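# Flip front cover, snap onto base, leave on conveyor

## Task

Flip the front cover so it faces the correct way, press it onto the base until it clips in, make sure the assembled unit ends up sitting on the conveyor belt, then open the grippers and release it.

## Robot and tools

ROBOT. Two arms, left_arm and right_arm, each with a two-finger parallel gripper. In the shared scene frame the origin sits on the table top midway between the arms, +z is up, +x reaches out over the table, and left_arm is on the +y side. The names left and right do not match sides of a camera image. Arm roots: left_arm at (+0.025, +0.348, 0) m, quat_wxyz (+0.999, 0, 0, -0.041); right_arm at (-0.012, -0.273, 0) m, quat_wxyz (+1.000, 0, 0, -0.008). The fingers point along the gripper's +z axis and close along its y axis. end_effector_position is the point between the pads, roughly 1 cm short of the fingertips. A wrist camera mount also sticks out near each gripper.

ROW FORMAT. Every motion command uses a row of 16 numbers, always with both arms even if one stays still: left_arm x, y, z, qw, qx, qy, qz, opening, then right_arm x, y, z, qw, qx, qy, qz, opening. x, y, z is an absolute target for that gripper's end_effector_position in metres, scene frame; the quaternion is an absolute target orientation, w first, scene frame. Opening runs from -1 (closed) to +1 (fully open, 0.094 m); it is a target, not an offset.

TOOLS.
- execute_actions(actions): a list of up to 15 actions; each action is a list of up to 15 rows, each row lasting one 1/30 s control step. If an action has fewer than 15 rows, its final row is repeated to fill 15 steps. An empty list only returns the current state and images. Any target more than 0.6 m from the gripper's current position along one of that gripper's own axes gets the action refused for both arms; a malformed action, or a first action failing that check, rejects the whole call with no motion.
- move(target, speed, blocking): target is one 16-number row of absolute poses; each gripper travels a straight line there, both finishing together, 0.5 to 10 s long (cut off at 10 s). speed is top path speed in m/s, 0.002 to 0.5, default 0.25; rotation is capped at twice that in rad/s. The opening is applied at the start. Paths ignore obstacles and the other arm. blocking=false returns after 0.5 s while motion continues; until a result shows it ended, further moves or execute_actions are refused, so use wait or stop.
- wait(seconds): 0 to 10 s, arms keep their last command; returns early if a running move finishes.
- stop(): brakes a running move; the arm needs some distance to stop; fingers keep moving.
- zoom_image(camera, region): camera is cam_head_left or cam_head_right (both 504x504); region is [x0, y0, x1, y1] pixels from the top-left, at most 504 by 504.
- read_manual(section): only licence texts; no motion.
- finished_scene(scene): ends the current scene, given its number; irreversible, and the goal must already be met and stable.

CONTROLLER BEHAVIOUR. Each control step the commanded pose is clamped to within 70 mm and 16 degrees of the measured pose, and position is favoured over orientation if both cannot be met. Far targets therefore take several actions; after an action the arm only continues to its last clamped pose, so send the remainder next. Arms often stop a centimetre or more short, usually low, and printed positions can be off, especially at long reach. To hold an orientation, repeat the same quaternion in every row rather than copying a drifted reported one. For an arm meant to stay put, resend its full last reported pose and desired opening each call.

RESULTS. A state line gives each gripper's position and quat_wxyz. "Hand target" lines show the pose the controller is currently driving to. grip_measured is the finger opening on the command scale; the last Joint positions entry is opening in metres. Step readings list positions at some steps; HELD marks an arm whose row was partly held back. "pose unreachable" names an arm whose command the clearance check altered or blocked. A move adds a "move:" line with the ending (done, off_target, moving, held, fault) plus limits: paced means the pose was clipped, held means a check blocked some steps (it may then lurch faster than speed). Distances to each pose are also given. FAULT or OVER-TEMPERATURE FAULT lines mean an arm stopped; MOTOR HOT warns from 75 °C. Joint ranges (rad): waist -2.618 to 3.054, shoulder 0 to 3.142, elbow 0 to 3.142, wrist pitch -1.571 to 1.571, wrist yaw -1.571 to 1.571, wrist roll -2.094 to 2.094.

GRIPPING. Command an opening below grip_measured to hold: about 0.03 below is firm, less is gentler. Pads push roughly 50 to 62 N, less on very thin parts, with a brief spike on contact. Parts may be tugged or nudged unexpectedly.

AVOID. Knocking or placing anything off the table fails the task. Do not let the arms collide or press on each other. Avoid drops, slips, slams and forceful pushes; faster moves and targets set deeper past contact press harder. Long heavy holds heat motors: at 90 °C the arm halts for 10 s, at 100 °C it goes limp and drops. Fewer, smooth, low-effort motions are preferred. The robot keeps its last command while you are composing a reply.

Each tool is called after "Request:" as a command line: name --argument value for each argument, lists and objects as JSON in quotes; but a table of rows of numbers goes row by row, as --pt "numbers of a row", without its own name.

## Session

Request:
execute_actions --actions '[]'

Scene clock: 0.00 s.
left_arm: end_effector_position=(+0.5708, +0.0871, +0.2433) grip_measured=+1.000 end_effector_quat_wxyz=(+0.247, -0.563, +0.735, -0.286) | right_arm: end_effector_position=(+0.2415, +0.0037, +0.1136) grip_measured=+1.000 end_effector_quat_wxyz=(-0.133, -0.029, +0.876, +0.462)
Joint positions: left_arm=[-0.427  2.451  2.777 -1.145 -0.211 -1.734  0.094] | right_arm=[ 0.432  1.819  1.189 -0.783 -0.996  0.435  0.094]
Joint velocities: left_arm=[-0.002 -0.007 -0.007 -0.007  0.051 -0.022  0.   ] | right_arm=[ 0.002 -0.022  0.007 -0.007 -0.066 -0.022  0.   ]
Hand target (left_arm): +0.569, +0.089, +0.243; +0.248, -0.563, +0.737, -0.280
Hand target (right_arm): +0.242, +0.005, +0.118; -0.129, -0.035, +0.873, +0.468

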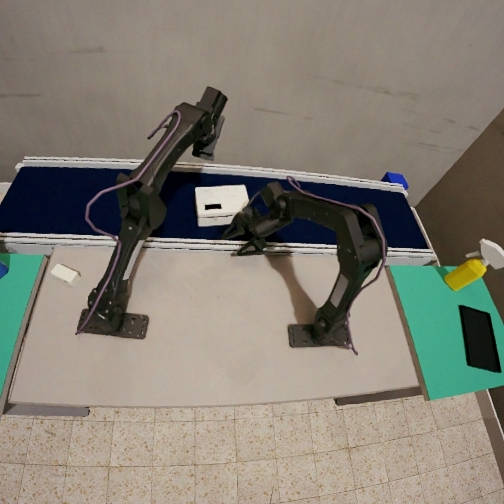

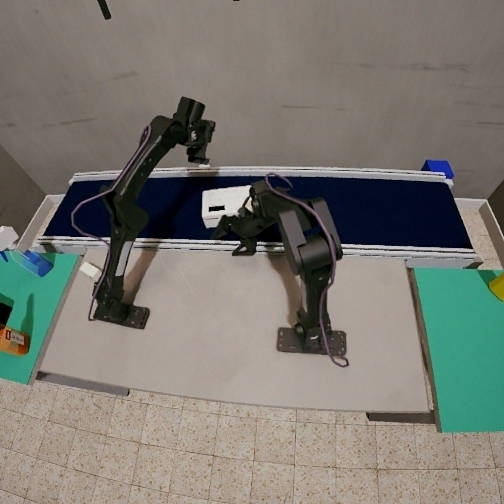

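Moving both arms clear for a better view.

Request:
move --target '[0.25,0.40,0.25,0,0,1,0,1, 0.22,-0.32,0.25,0,0,1,0,1]'

Request:
zoom_image --camera "cam_head_left" --region '[160,160,290,250]'

Request:
zoom_image --camera "cam_head_right" --region '[170,160,300,250]'

Scene clock: 8.83 s.
left_arm: end_effector_position=(+0.2556, +0.3988, +0.2557) grip_measured=+1.000 end_effector_quat_wxyz=(+0.138, -0.006, +0.990, +0.019) | right_arm: end_effector_position=(+0.2222, -0.3164, +0.2345) grip_measured=+1.000 end_effector_quat_wxyz=(+0.097, +0.004, +0.995, -0.011)
Joint positions: left_arm=[ 0.314  1.291  1.556 -1.558  0.024  0.215  0.094] | right_arm=[-0.183  1.341  1.519 -1.553 -0.016 -0.189  0.094]
Joint velocities: left_arm=[-0.012  0.032 -0.012 -0.007 -0.022 -0.066  0.   ] | right_arm=[ 0.007 -0.002 -0.002 -0.037 -0.007 -0.007  0.   ]
Hand target (left_arm): +0.248, +0.399, +0.254; +0.133, -0.001, +0.991, +0.024
Hand target (right_arm): +0.220, -0.318, +0.248; +0.119, +0.003, +0.993, -0.019
Off the commanded pose (left_arm): 0.008 m, 16 deg; orientation clipped at the last step of the last action.
Off the commanded pose (right_arm): 0.016 m, 11 deg.
joint sent to its limit (left arm) — the command would take joint 4 (wrist pitch) past its lower limit, so that joint was sent only as far as its limit.
joint sent to its limit (right arm) — the command would take joint 4 (wrist pitch) past its lower limit, so that joint was sent only as far as its limit.
move: off_target (left_arm, right_arm); limits=paced

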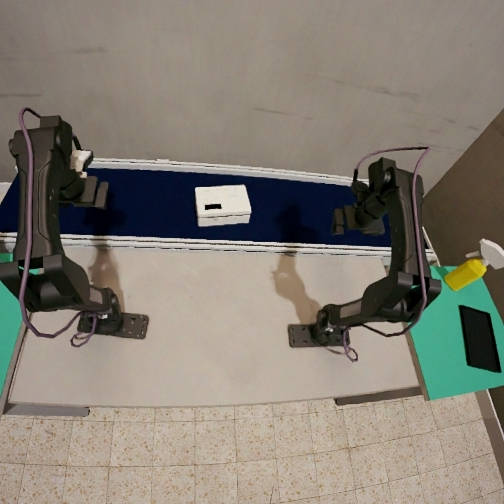

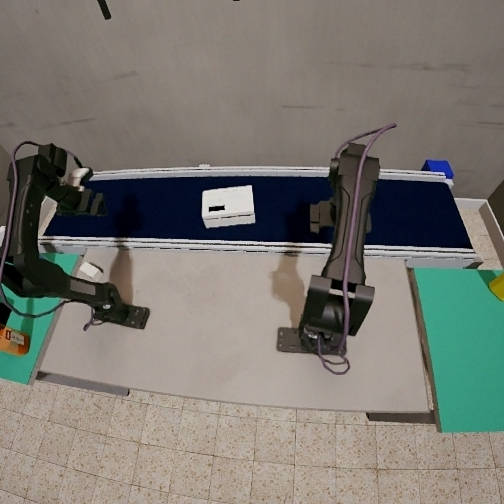

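Region (160, 160, 290, 250) of cam_head_left's 504x504 image, scaled by 3.877, with more detail than that image has; it fills the top 349 rows of this view, and the rest is white.

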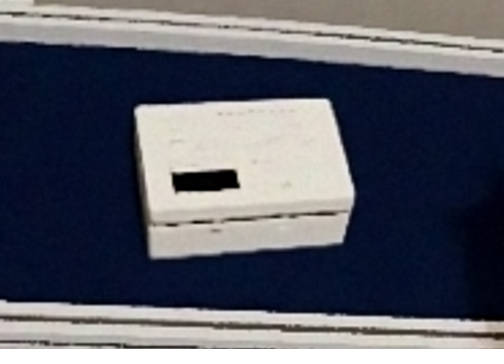

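Region (170, 160, 300, 250) of cam_head_right's 504x504 image, scaled by 3.877, with more detail than that image has; it fills the top 349 rows of this view, and the rest is white.

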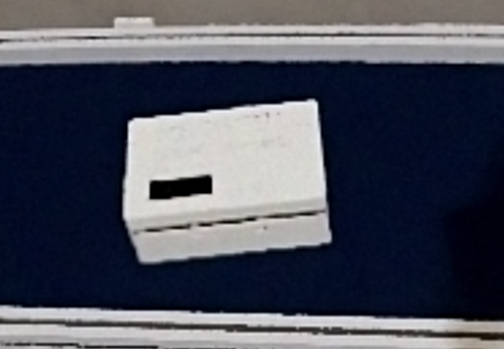

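Request:
move --target '[0.40,0.10,0.17,0,-0.707,0.707,0,1, 0.22,-0.32,0.25,0.1,0,0.995,0,1]'

Request:
zoom_image --camera "cam_head_left" --region '[140,120,320,250]'

Request:
zoom_image --camera "cam_head_right" --region '[140,120,320,250]'

Scene clock: 20.23 s.
left_arm: end_effector_position=(+0.4022, +0.1023, +0.1672) grip_measured=+1.000 end_effector_quat_wxyz=(-0.012, +0.679, -0.731, +0.063) | right_arm: end_effector_position=(+0.2216, -0.3197, +0.2346) grip_measured=+1.000 end_effector_quat_wxyz=(+0.100, +0.001, +0.995, -0.003)
Joint positions: left_arm=[-0.494  2.228  2.336 -1.552  0.008 -2.074  0.094] | right_arm=[-0.214  1.341  1.519 -1.553 -0.039 -0.225  0.094]
Joint velocities: left_arm=[ 0.007  0.002 -0.007  0.007  0.007 -0.081  0.   ] | right_arm=[-0.002  0.002 -0.002 -0.037  0.037 -0.066  0.   ]
Hand target (left_arm): +0.401, +0.100, +0.167; -0.007, +0.682, -0.729, +0.060
Hand target (right_arm): +0.220, -0.320, +0.249; +0.124, +0.000, +0.992, -0.006
Off the commanded pose (left_arm): 0.004 m, 8 deg.
Off the commanded pose (right_arm): 0.016 m, 0 deg.
joint sent to its limit (left arm) — the command would take joint 4 (wrist pitch) past its lower limit and joint 6 (wrist roll) past its lower limit, so those joints were sent only as far as their limits.
joint sent to its limit (right arm) — the command would take joint 4 (wrist pitch) past its lower limit, so that joint was sent only as far as its limit.
move: off_target (left_arm, right_arm)

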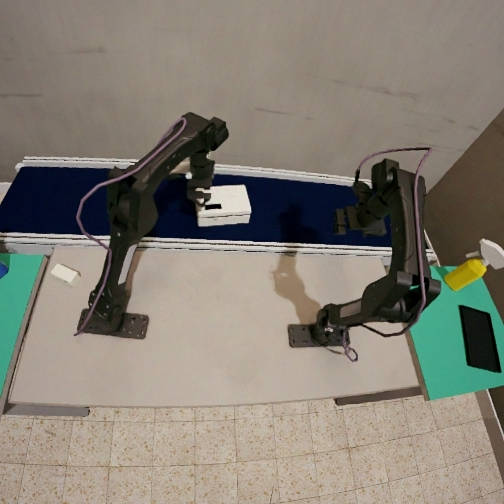

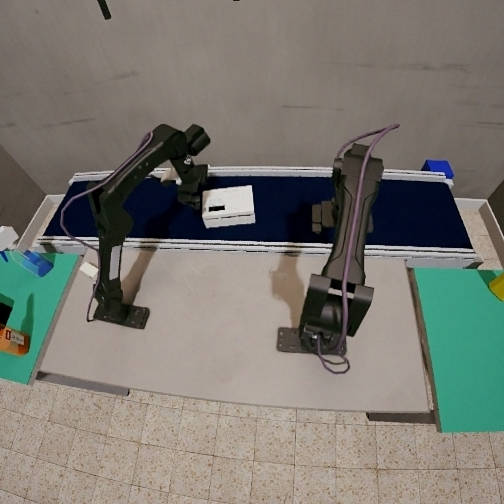

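Region (140, 120, 320, 250) of cam_head_left's 504x504 image, scaled by 2.800, with more detail than that image has.

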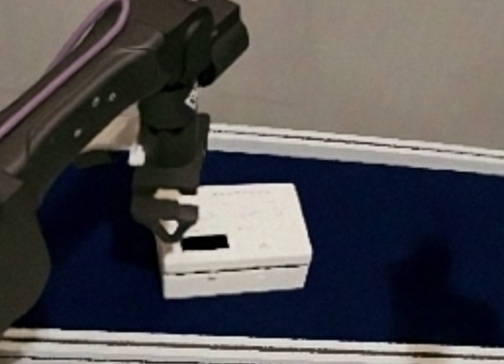

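Region (140, 120, 320, 250) of cam_head_right's 504x504 image, scaled by 2.800, with more detail than that image has.

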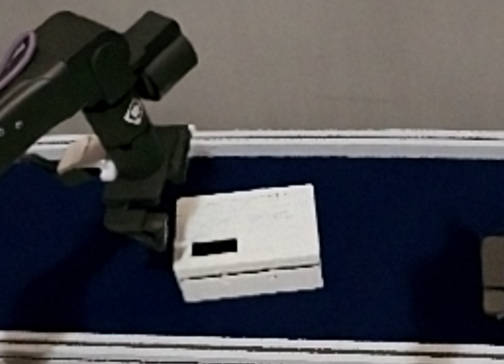

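Request:
move --target '[0.42,0.07,0.13,0.1,0.25,0.96,0.03,-1, 0.22,-0.32,0.25,0.1,0,0.995,0,1]' --speed 0.15

Request:
zoom_image --camera "cam_head_left" --region '[140,120,320,250]'

Request:
zoom_image --camera "cam_head_right" --region '[140,120,320,250]'

Scene clock: 35.63 s.
left_arm: end_effector_position=(+0.4202, +0.0715, +0.1338) grip_measured=-0.982 end_effector_quat_wxyz=(+0.099, +0.241, +0.965, +0.024) | right_arm: end_effector_position=(+0.2216, -0.3197, +0.2346) grip_measured=+1.000 end_effector_quat_wxyz=(+0.100, +0.000, +0.995, -0.003)
Joint positions: left_arm=[-0.575  2.308  2.323 -1.423 -0.122 -0.158  0.001] | right_arm=[-0.214  1.341  1.519 -1.553 -0.039 -0.225  0.094]
Joint velocities: left_arm=[-0.012  0.007 -0.017 -0.007 -0.007  0.022  0.   ] | right_arm=[ 0.002  0.017 -0.002 -0.022 -0.007 -0.022  0.   ]
Hand target (left_arm): +0.420, +0.070, +0.130; +0.099, +0.250, +0.963, +0.031
Hand target (right_arm): +0.220, -0.320, +0.249; +0.124, +0.000, +0.992, -0.006
Off the commanded pose (left_arm): 0.004 m, 1 deg.
Off the commanded pose (right_arm): 0.016 m, 0 deg.
joint sent to its limit (right arm) — the command would take joint 4 (wrist pitch) past its lower limit, so that joint was sent only as far as its limit.
move: off_target (right_arm)

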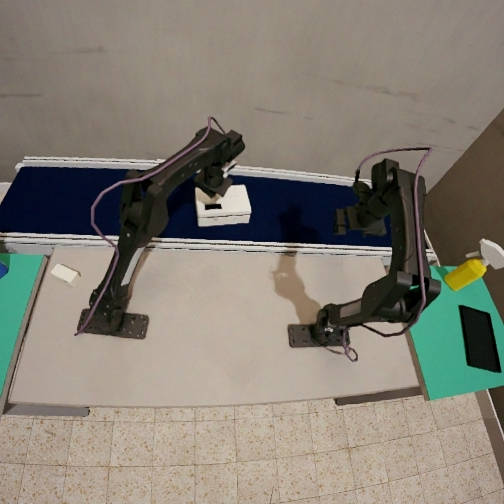

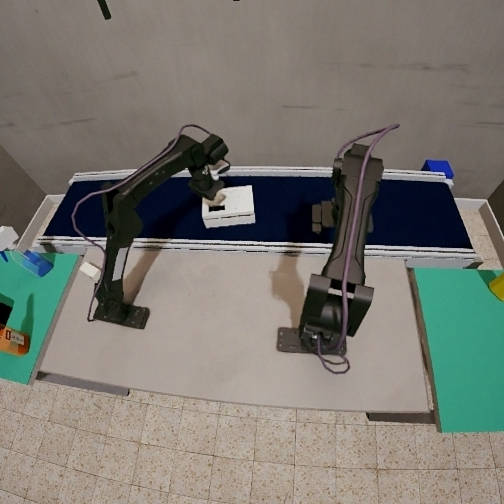

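Region (140, 120, 320, 250) of cam_head_left's 504x504 image, scaled by 2.800, with more detail than that image has.

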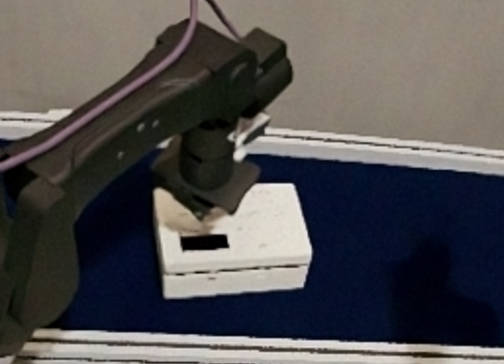

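Region (140, 120, 320, 250) of cam_head_right's 504x504 image, scaled by 2.800, with more detail than that image has.

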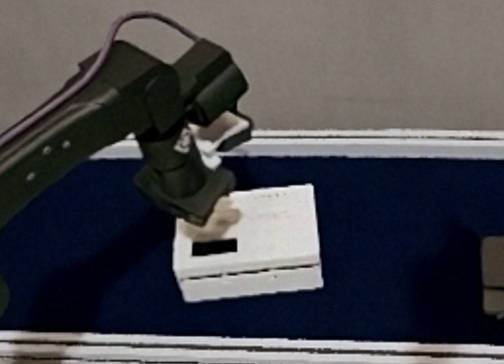

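Request:
move --target '[0.42,0.07,0.095,0.1,0.25,0.96,0.03,-1, 0.22,-0.32,0.25,0.1,0,0.995,0,1]' --speed 0.03

Request:
zoom_image --camera "cam_head_left" --region '[140,120,320,250]'

Request:
zoom_image --camera "cam_head_right" --region '[140,120,320,250]'

Scene clock: 43.57 s.
left_arm: end_effector_position=(+0.4203, +0.0716, +0.0891) grip_measured=-0.982 end_effector_quat_wxyz=(+0.089, +0.243, +0.965, +0.028) | right_arm: end_effector_position=(+0.2216, -0.3197, +0.2346) grip_measured=+1.000 end_effector_quat_wxyz=(+0.100, +0.000, +0.995, -0.003)
Joint positions: left_arm=[-0.575  2.296  2.127 -1.259 -0.123 -0.155  0.001] | right_arm=[-0.214  1.341  1.519 -1.553 -0.039 -0.225  0.094]
Joint velocities: left_arm=[-0.002 -0.012 -0.012 -0.007  0.037  0.081 -0.   ] | right_arm=[ 0.002  0.002  0.007 -0.051  0.022 -0.007  0.   ]
Hand target (left_arm): +0.420, +0.070, +0.095; +0.100, +0.251, +0.962, +0.030
Hand target (right_arm): +0.220, -0.320, +0.249; +0.124, +0.000, +0.992, -0.006
Off the commanded pose (left_arm): 0.006 m, 2 deg.
Off the commanded pose (right_arm): 0.016 m, 0 deg.
joint sent to its limit (right arm) — the command would take joint 4 (wrist pitch) past its lower limit, so that joint was sent only as far as its limit.
move: off_target (right_arm)

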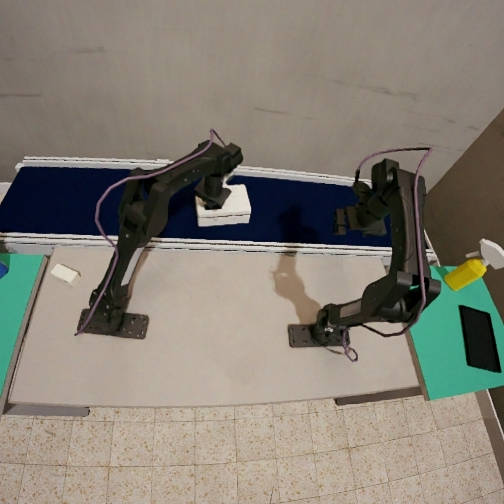

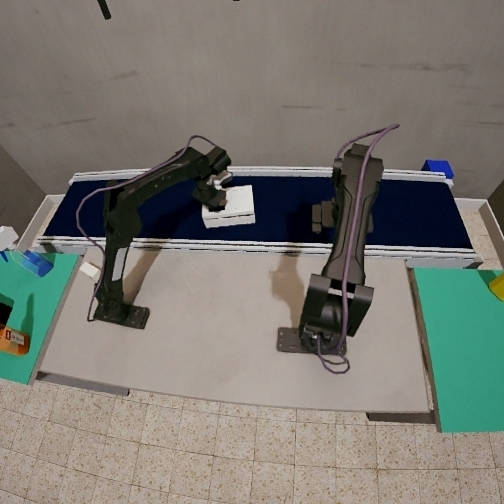

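Region (140, 120, 320, 250) of cam_head_left's 504x504 image, scaled by 2.800, with more detail than that image has.

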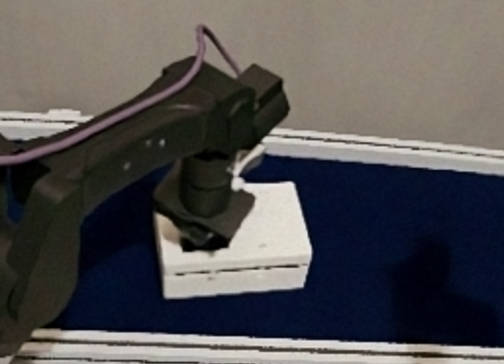

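Region (140, 120, 320, 250) of cam_head_right's 504x504 image, scaled by 2.800, with more detail than that image has.

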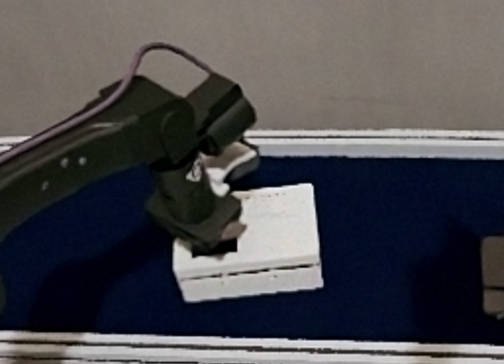

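Request:
move --target '[0.42,0.07,0.075,0.1,0.25,0.96,0.03,-1, 0.22,-0.32,0.25,0.1,0,0.995,0,1]' --speed 0.02

Request:
zoom_image --camera "cam_head_left" --region '[170,160,290,240]'

Request:
zoom_image --camera "cam_head_right" --region '[170,160,290,240]'

Scene clock: 49.10 s.
left_arm: end_effector_position=(+0.4207, +0.0699, +0.0842) grip_measured=-0.982 end_effector_quat_wxyz=(+0.101, +0.244, +0.964, +0.024) | right_arm: end_effector_position=(+0.2216, -0.3197, +0.2346) grip_measured=+1.000 end_effector_quat_wxyz=(+0.100, +0.000, +0.995, -0.003)
Joint positions: left_arm=[-0.578  2.27   2.058 -1.193 -0.125 -0.155  0.001] | right_arm=[-0.214  1.341  1.519 -1.553 -0.039 -0.225  0.094]
Joint velocities: left_arm=[-0.002 -0.002 -0.022 -0.037  0.037  0.022 -0.001] | right_arm=[-0.012  0.012  0.012  0.022 -0.037 -0.037  0.   ]
Hand target (left_arm): +0.420, +0.070, +0.075; +0.100, +0.251, +0.962, +0.030
Hand target (right_arm): +0.220, -0.320, +0.249; +0.124, +0.000, +0.992, -0.006
Off the commanded pose (left_arm): 0.009 m, 1 deg.
Off the commanded pose (right_arm): 0.016 m, 0 deg.
joint sent to its limit (right arm) — the command would take joint 4 (wrist pitch) past its lower limit, so that joint was sent only as far as its limit.
move: off_target (right_arm)

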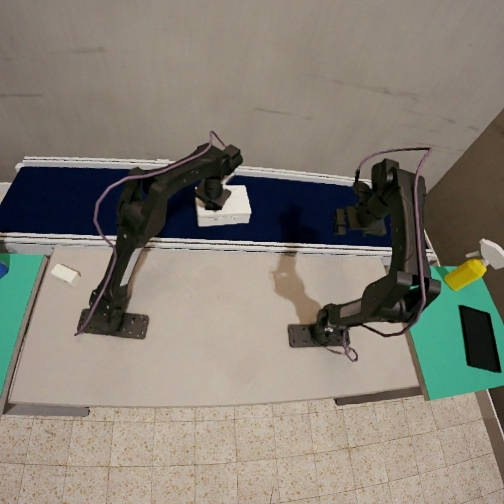

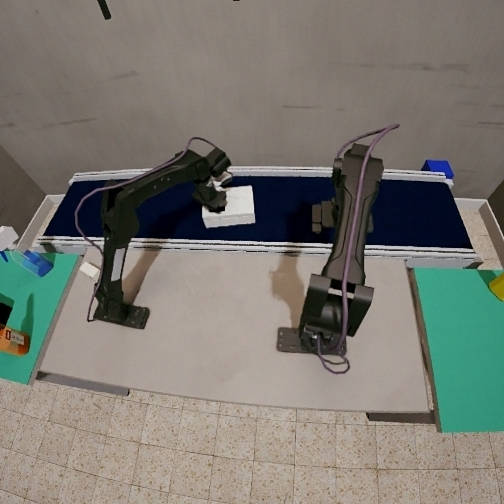

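Region (170, 160, 290, 240) of cam_head_left's 504x504 image, scaled by 4.200, with more detail than that image has.

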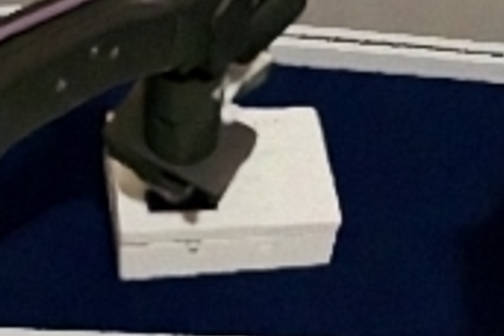

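Region (170, 160, 290, 240) of cam_head_right's 504x504 image, scaled by 4.200, with more detail than that image has.

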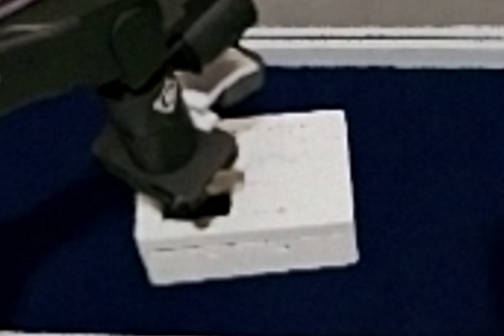

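Request:
move --target '[0.40,0.07,0.115,0,0.663,0.749,0,-0.1, 0.22,-0.32,0.25,0.1,0,0.995,0,1]' --speed 0.2

Request:
move --target '[0.40,0.07,0.098,0,0.663,0.749,0,-0.1, 0.22,-0.32,0.25,0.1,0,0.995,0,1]' --speed 0.03

Request:
zoom_image --camera "cam_head_left" --region '[170,160,290,240]'

Request:
zoom_image --camera "cam_head_right" --region '[170,160,290,240]'

Scene clock: 68.83 s.
left_arm: end_effector_position=(+0.4005, +0.0693, +0.1154) grip_measured=-0.102 end_effector_quat_wxyz=(+0.020, +0.660, +0.751, +0.009) | right_arm: end_effector_position=(+0.2216, -0.3197, +0.2346) grip_measured=+1.000 end_effector_quat_wxyz=(+0.100, +0.000, +0.995, -0.003)
Joint positions: left_arm=[-0.564  2.393  2.415 -1.551 -0.015  0.796  0.042] | right_arm=[-0.214  1.341  1.519 -1.553 -0.039 -0.225  0.094]
Joint velocities: left_arm=[ 0.017 -0.002  0.012 -0.037  0.022 -0.066 -0.001] | right_arm=[-0.002  0.002 -0.007 -0.022  0.007  0.037  0.   ]
Hand target (left_arm): +0.400, +0.070, +0.115; +0.016, +0.663, +0.749, +0.001
Hand target (right_arm): +0.220, -0.320, +0.249; +0.124, +0.000, +0.992, -0.006
Off the commanded pose (left_arm): 0.001 m, 3 deg.
Off the commanded pose (right_arm): 0.016 m, 0 deg.
joint sent to its limit (left arm) — the command would take joint 4 (wrist pitch) past its lower limit, so that joint was sent only as far as its limit.
joint sent to its limit (right arm) — the command would take joint 4 (wrist pitch) past its lower limit, so that joint was sent only as far as its limit.
move: off_target (left_arm, right_arm)

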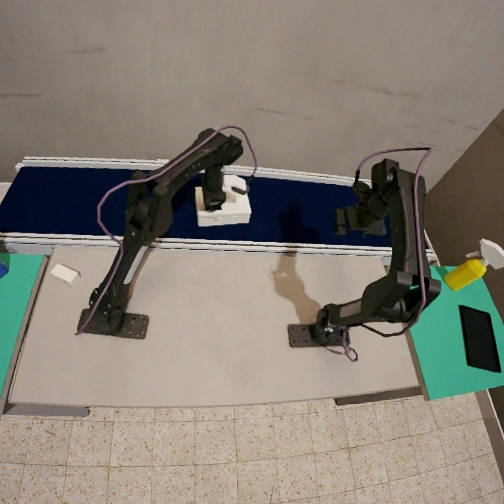

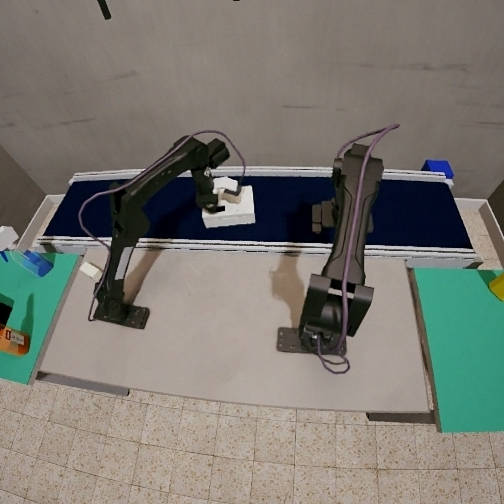

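Scene clock: 69.93 s.
left_arm: end_effector_position=(+0.4004, +0.0694, +0.1052) grip_measured=-0.102 end_effector_quat_wxyz=(+0.009, +0.661, +0.750, +0.008) | right_arm: end_effector_position=(+0.2216, -0.3197, +0.2346) grip_measured=+1.000 end_effector_quat_wxyz=(+0.100, +0.000, +0.995, -0.003)
Joint positions: left_arm=[-0.564  2.416  2.415 -1.551 -0.015  0.798  0.042] | right_arm=[-0.214  1.341  1.519 -1.553 -0.039 -0.225  0.094]
Joint velocities: left_arm=[0.002 0.002 0.007 0.066 0.037 0.007 0.001] | right_arm=[-0.007 -0.007 -0.002  0.007  0.022 -0.007  0.   ]
Hand target (left_arm): +0.400, +0.070, +0.098; +0.000, +0.663, +0.749, -0.000
Hand target (right_arm): +0.220, -0.320, +0.249; +0.124, +0.000, +0.992, -0.006
Off the commanded pose (left_arm): 0.007 m, 1 deg.
Off the commanded pose (right_arm): 0.016 m, 0 deg.
joint sent to its limit (right arm) — the command would take joint 4 (wrist pitch) past its lower limit, so that joint was sent only as far as its limit.
move: off_target (right_arm)

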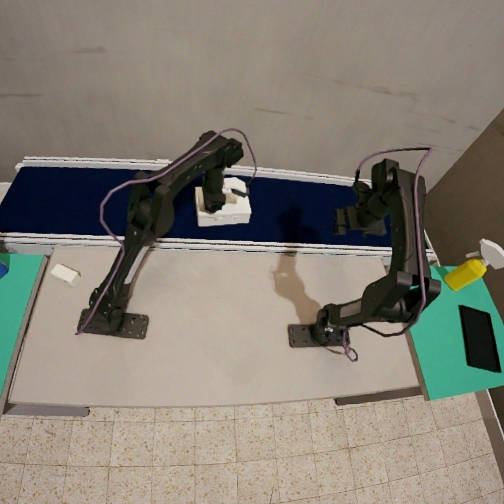

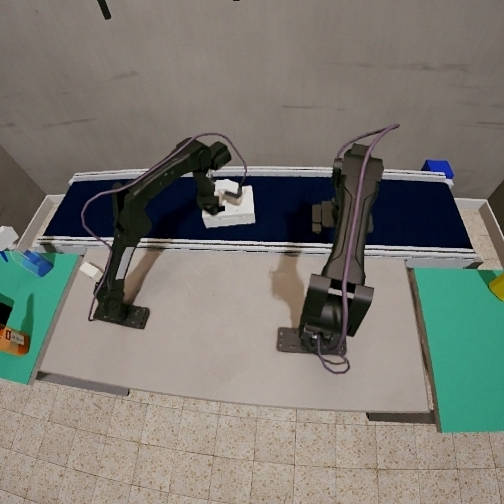

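Region (170, 160, 290, 240) of cam_head_left's 504x504 image, scaled by 4.200, with more detail than that image has.

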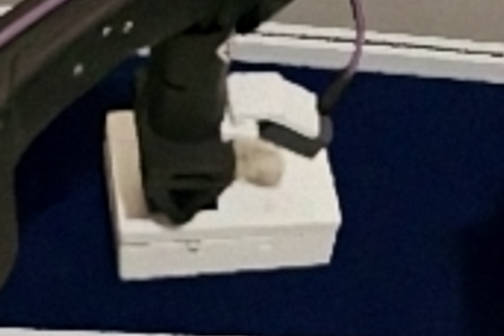

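Region (170, 160, 290, 240) of cam_head_right's 504x504 image, scaled by 4.200, with more detail than that image has.

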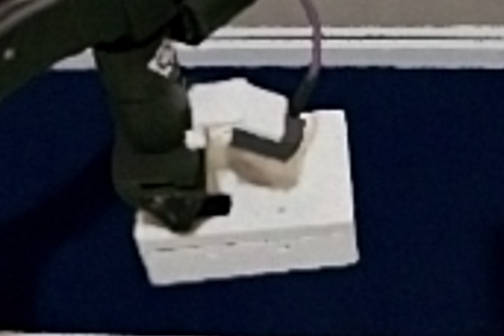

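Request:
move --target '[0.40,0.07,0.072,0,0.663,0.749,0,-0.1, 0.22,-0.32,0.25,0.1,0,0.995,0,1]' --speed 0.02

Request:
zoom_image --camera "cam_head_left" --region '[170,160,290,240]'

Request:
zoom_image --camera "cam_head_right" --region '[170,160,290,240]'

Scene clock: 78.13 s.
left_arm: end_effector_position=(+0.3991, +0.0704, +0.0830) grip_measured=-0.102 end_effector_quat_wxyz=(+0.002, +0.661, +0.750, +0.008) | right_arm: end_effector_position=(+0.2216, -0.3197, +0.2346) grip_measured=+1.000 end_effector_quat_wxyz=(+0.100, +0.000, +0.995, -0.003)
Joint positions: left_arm=[-0.564  2.398  2.292 -1.46  -0.015  0.798  0.042] | right_arm=[-0.214  1.341  1.519 -1.553 -0.039 -0.225  0.094]
Joint velocities: left_arm=[-0.012 -0.002 -0.017 -0.066  0.007  0.051  0.001] | right_arm=[-0.012 -0.007 -0.017  0.037 -0.007 -0.022  0.   ]
Hand target (left_arm): +0.399, +0.070, +0.072; -0.001, +0.663, +0.749, -0.000
Hand target (right_arm): +0.220, -0.320, +0.249; +0.124, +0.000, +0.992, -0.006
Off the commanded pose (left_arm): 0.011 m, 1 deg.
Off the commanded pose (right_arm): 0.016 m, 0 deg.
joint sent to its limit (right arm) — the command would take joint 4 (wrist pitch) past its lower limit, so that joint was sent only as far as its limit.
move: off_target (left_arm, right_arm)

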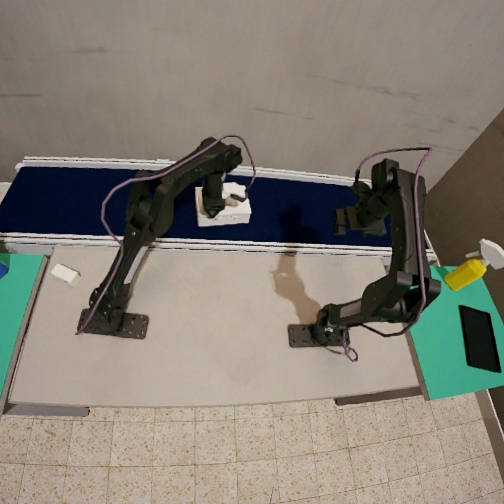

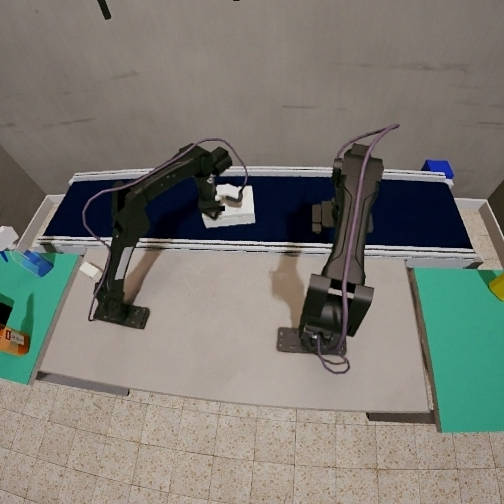

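Region (170, 160, 290, 240) of cam_head_left's 504x504 image, scaled by 4.200, with more detail than that image has.

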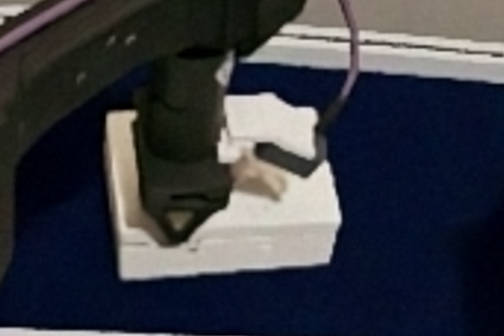

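Region (170, 160, 290, 240) of cam_head_right's 504x504 image, scaled by 4.200, with more detail than that image has.

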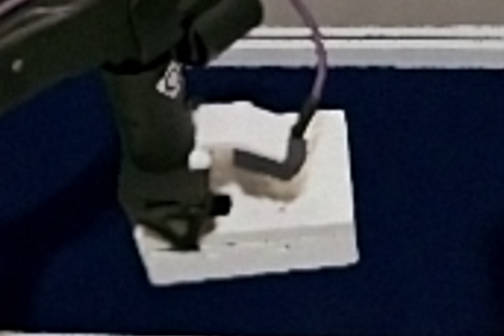

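Request:
move --target '[0.391,0.066,0.092,0,0.663,0.749,0,-0.1, 0.22,-0.32,0.25,0.1,0,0.995,0,1]' --speed 0.03

Request:
move --target '[0.391,0.066,0.072,0,0.663,0.749,0,-0.1, 0.22,-0.32,0.25,0.1,0,0.995,0,1]' --speed 0.02

Request:
zoom_image --camera "cam_head_right" --region '[170,160,290,240]'

Scene clock: 84.23 s.
left_arm: end_effector_position=(+0.3953, +0.0703, +0.0837) grip_measured=-0.101 end_effector_quat_wxyz=(-0.003, +0.663, +0.749, +0.007) | right_arm: end_effector_position=(+0.2216, -0.3197, +0.2346) grip_measured=+1.000 end_effector_quat_wxyz=(+0.100, +0.000, +0.995, -0.003)
Joint positions: left_arm=[-0.569  2.397  2.295 -1.474 -0.015  0.798  0.042] | right_arm=[-0.214  1.341  1.519 -1.553 -0.039 -0.225  0.094]
Joint velocities: left_arm=[-0.027  0.007 -0.002 -0.022  0.051  0.066  0.   ] | right_arm=[-0.007 -0.002 -0.007  0.051  0.066  0.007  0.   ]
Hand target (left_arm): +0.391, +0.066, +0.092; +0.000, +0.663, +0.749, +0.000
Hand target (right_arm): +0.220, -0.320, +0.249; +0.124, +0.000, +0.992, -0.006
Off the commanded pose (left_arm): 0.010 m, 1 deg.
Off the commanded pose (right_arm): 0.016 m, 0 deg.
joint sent to its limit (right arm) — the command would take joint 4 (wrist pitch) past its lower limit, so that joint was sent only as far as its limit.
move: off_target (right_arm)

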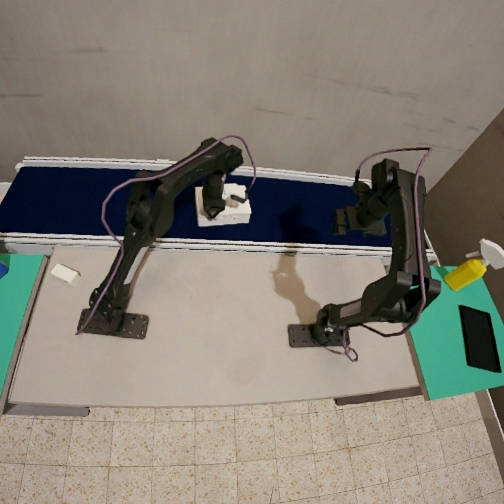

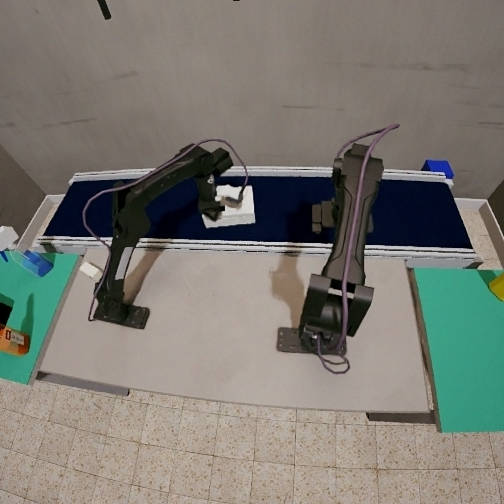

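Scene clock: 85.23 s.
left_arm: end_effector_position=(+0.3954, +0.0702, +0.0827) grip_measured=-0.101 end_effector_quat_wxyz=(+0.005, +0.663, +0.749, +0.008) | right_arm: end_effector_position=(+0.2216, -0.3197, +0.2346) grip_measured=+1.000 end_effector_quat_wxyz=(+0.100, +0.000, +0.995, -0.003)
Joint positions: left_arm=[-0.569  2.371  2.245 -1.433 -0.015  0.798  0.042] | right_arm=[-0.214  1.341  1.519 -1.553 -0.039 -0.225  0.094]
Joint velocities: left_arm=[ 0.002 -0.017 -0.007  0.007 -0.037 -0.007  0.   ] | right_arm=[ 0.007 -0.002 -0.022  0.007 -0.022 -0.037  0.   ]
Hand target (left_arm): +0.391, +0.066, +0.072; -0.001, +0.663, +0.749, +0.000
Hand target (right_arm): +0.220, -0.320, +0.249; +0.124, +0.000, +0.992, -0.006
Off the commanded pose (left_arm): 0.012 m, 1 deg.
Off the commanded pose (right_arm): 0.016 m, 0 deg.
joint sent to its limit (right arm) — the command would take joint 4 (wrist pitch) past its lower limit, so that joint was sent only as far as its limit.
move: off_target (left_arm, right_arm)

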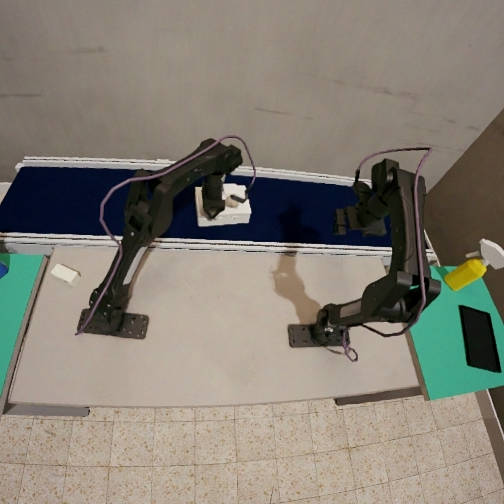

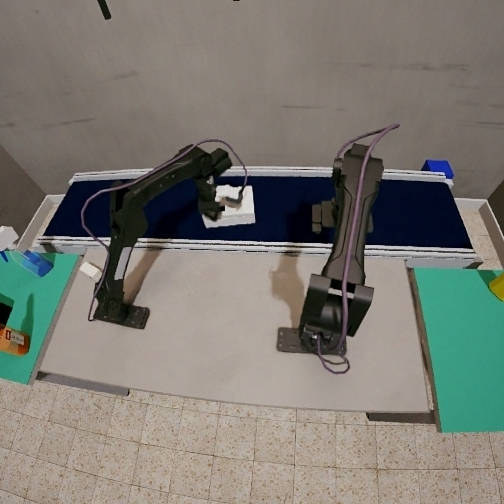

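Region (170, 160, 290, 240) of cam_head_right's 504x504 image, scaled by 4.200, with more detail than that image has.

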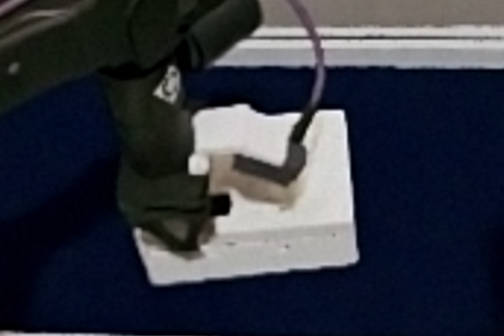

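Closing the fingers slightly sweeps the far finger across the window to test whether it drops in.

Request:
move --target '[0.391,0.066,0.074,0,0.663,0.749,0,-0.3, 0.22,-0.32,0.25,0.1,0,0.995,0,1]' --speed 0.02

Scene clock: 90.77 s.
left_arm: end_effector_position=(+0.3973, +0.0702, +0.0826) grip_measured=-0.298 end_effector_quat_wxyz=(+0.008, +0.663, +0.749, +0.011) | right_arm: end_effector_position=(+0.2216, -0.3197, +0.2346) grip_measured=+1.000 end_effector_quat_wxyz=(+0.100, +0.000, +0.995, -0.003)
Joint positions: left_arm=[-0.569  2.371  2.244 -1.427 -0.021  0.798  0.033] | right_arm=[-0.214  1.341  1.519 -1.553 -0.039 -0.225  0.094]
Joint velocities: left_arm=[ 0.007  0.012 -0.002 -0.037 -0.037 -0.022  0.   ] | right_arm=[-0.002 -0.002 -0.002 -0.007 -0.051  0.022  0.   ]
Hand target (left_arm): +0.391, +0.066, +0.074; -0.000, +0.663, +0.749, -0.000
Hand target (right_arm): +0.220, -0.320, +0.249; +0.124, +0.000, +0.992, -0.006
Off the commanded pose (left_arm): 0.011 m, 2 deg.
Off the commanded pose (right_arm): 0.016 m, 0 deg.
joint sent to its limit (right arm) — the command would take joint 4 (wrist pitch) past its lower limit, so that joint was sent only as far as its limit.
move: off_target (left_arm, right_arm)

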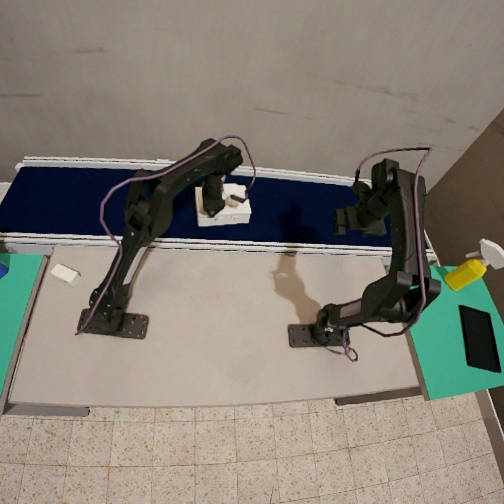

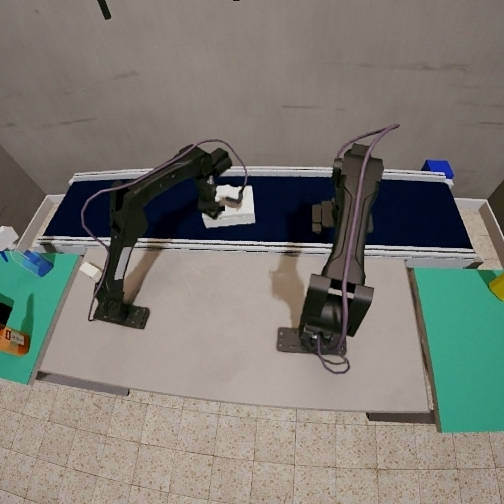

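Request:
move --target '[0.40,0.10,0.13,0,0.663,0.749,0,0.3, 0.35,-0.2,0.17,0.28,-0.679,0.601,0.317,0.3]' --speed 0.25

Request:
move --target '[0.437,0.165,0.10,0.317,0.601,0.679,-0.28,0.3, 0.467,-0.10,0.10,0.28,-0.679,0.601,0.317,0.3]' --speed 0.2

Request:
move --target '[0.437,0.16,0.07,0.317,0.601,0.679,-0.28,0.3, 0.467,-0.095,0.07,0.28,-0.679,0.601,0.317,0.3]' --speed 0.05

Request:
zoom_image --camera "cam_head_left" --region '[150,150,300,250]'

Request:
zoom_image --camera "cam_head_right" --region '[150,150,300,250]'

Scene clock: 122.67 s.
left_arm: end_effector_position=(+0.4026, +0.0979, +0.1193) grip_measured=+0.298 end_effector_quat_wxyz=(+0.007, +0.661, +0.750, +0.009) | right_arm: end_effector_position=(+0.3465, -0.2054, +0.1657) grip_measured=+0.303 end_effector_quat_wxyz=(-0.287, +0.671, -0.622, -0.285)
Joint positions: left_arm=[-0.511  2.339  2.336 -1.551 -0.016  0.852  0.061] | right_arm=[-0.162  2.012  1.759 -1.544 -0.808 -1.921  0.061]
Joint velocities: left_arm=[-0.017 -0.002 -0.017  0.022  0.022  0.037 -0.001] | right_arm=[-0.002 -0.012 -0.007  0.022 -0.095  0.022 -0.001]
Hand target (left_arm): +0.400, +0.100, +0.130; +0.013, +0.663, +0.749, +0.002
Hand target (right_arm): +0.350, -0.201, +0.170; -0.294, +0.671, -0.615, -0.291
Off the commanded pose (left_arm): 0.011 m, 1 deg.
Off the commanded pose (right_arm): 0.008 m, 5 deg.
joint sent to its limit (left arm) — the command would take joint 4 (wrist pitch) past its lower limit, so that joint was sent only as far as its limit.
joint sent to its limit (right arm) — the command would take joint 4 (wrist pitch) past its lower limit, so that joint was sent only as far as its limit.
move: off_target (left_arm, right_arm)

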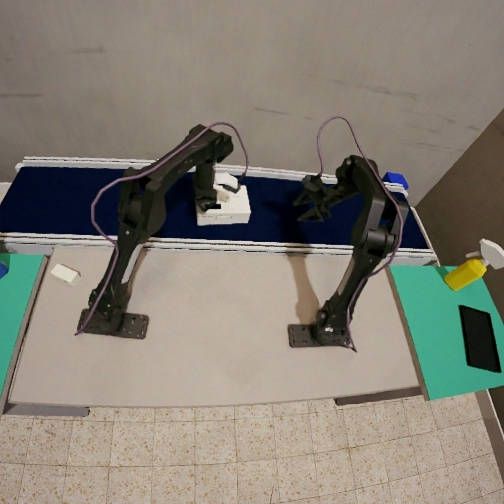

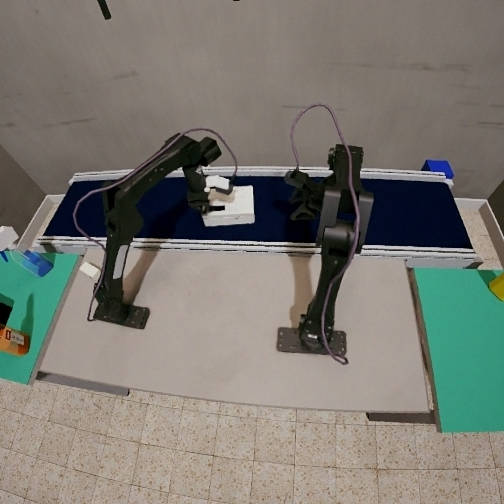

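Scene clock: 125.57 s.
left_arm: end_effector_position=(+0.4409, +0.1674, +0.1004) grip_measured=+0.298 end_effector_quat_wxyz=(+0.316, +0.599, +0.685, -0.269) | right_arm: end_effector_position=(+0.4693, -0.1057, +0.0993) grip_measured=+0.303 end_effector_quat_wxyz=(-0.279, +0.683, -0.603, -0.303)
Joint positions: left_arm=[-0.039  2.027  1.501 -0.748  0.814  1.187  0.061] | right_arm=[ 0.083  2.633  2.552 -1.53  -0.849 -1.647  0.061]
Joint velocities: left_arm=[ 0.002 -0.007  0.002  0.022  0.007 -0.081 -0.001] | right_arm=[-0.002  0.022  0.017 -0.095 -0.022 -0.066 -0.001]
Hand target (left_arm): +0.436, +0.166, +0.100; +0.320, +0.599, +0.679, -0.279
Hand target (right_arm): +0.468, -0.101, +0.100; -0.280, +0.678, -0.602, -0.315
Off the commanded pose (left_arm): 0.005 m, 1 deg.
Off the commanded pose (right_arm): 0.006 m, 2 deg.
move: done

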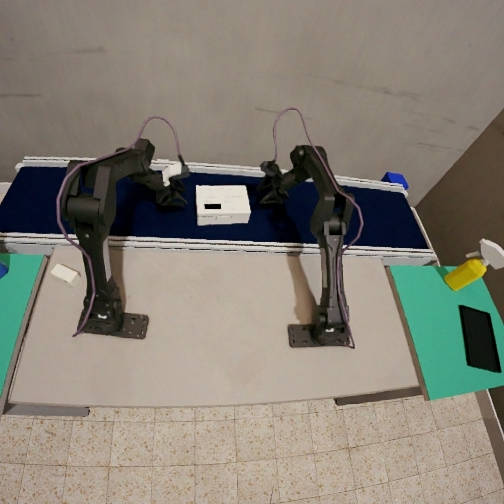

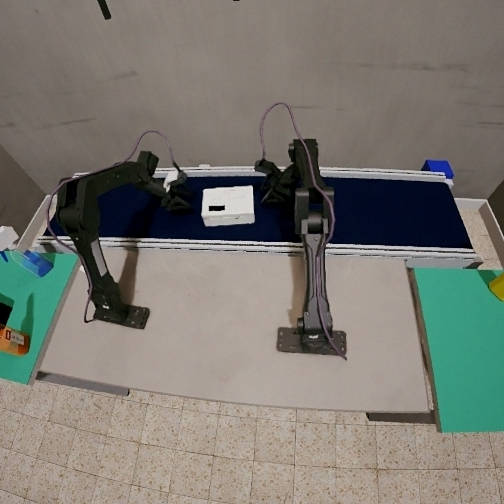

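Scene clock: 126.63 s.
left_arm: end_effector_position=(+0.4426, +0.1648, +0.0778) grip_measured=+0.298 end_effector_quat_wxyz=(+0.323, +0.603, +0.680, -0.264) | right_arm: end_effector_position=(+0.4690, -0.1005, +0.0688) grip_measured=+0.303 end_effector_quat_wxyz=(-0.275, +0.683, -0.603, -0.308)
Joint positions: left_arm=[-0.045  2.052  1.439 -0.641  0.814  1.187  0.061] | right_arm=[ 0.093  2.633  2.43  -1.416 -0.85  -1.64   0.061]
Joint velocities: left_arm=[ 0.012  0.017 -0.007 -0.022 -0.051 -0.022 -0.   ] | right_arm=[-0.002  0.012 -0.027  0.037 -0.051 -0.022  0.   ]
Hand target (left_arm): +0.437, +0.160, +0.070; +0.317, +0.601, +0.679, -0.280
Hand target (right_arm): +0.467, -0.095, +0.070; -0.279, +0.679, -0.600, -0.317
Off the commanded pose (left_arm): 0.011 m, 2 deg.
Off the commanded pose (right_arm): 0.006 m, 1 deg.
move: off_target (left_arm)

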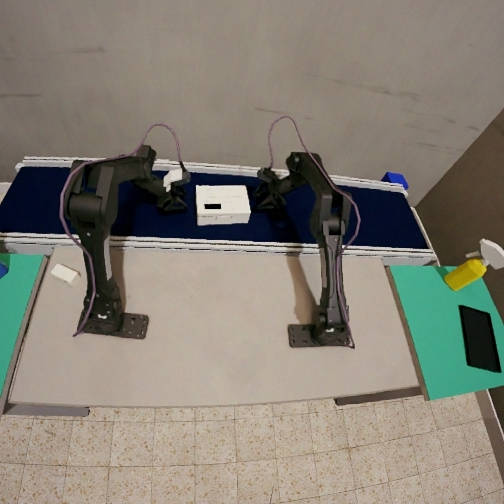

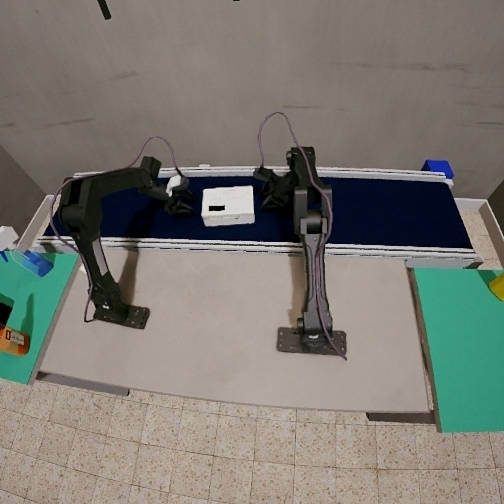

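Region (150, 150, 300, 250) of cam_head_left's 504x504 image, scaled by 3.360, with more detail than that image has.

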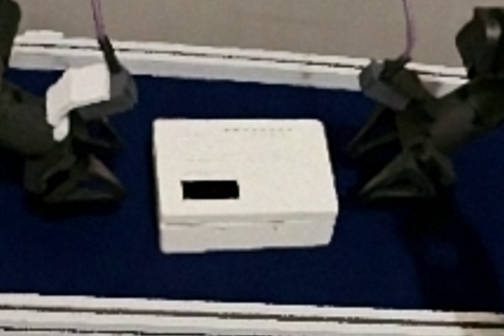

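Region (150, 150, 300, 250) of cam_head_right's 504x504 image, scaled by 3.360, with more detail than that image has.

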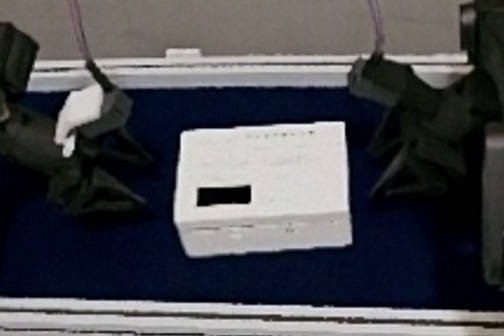

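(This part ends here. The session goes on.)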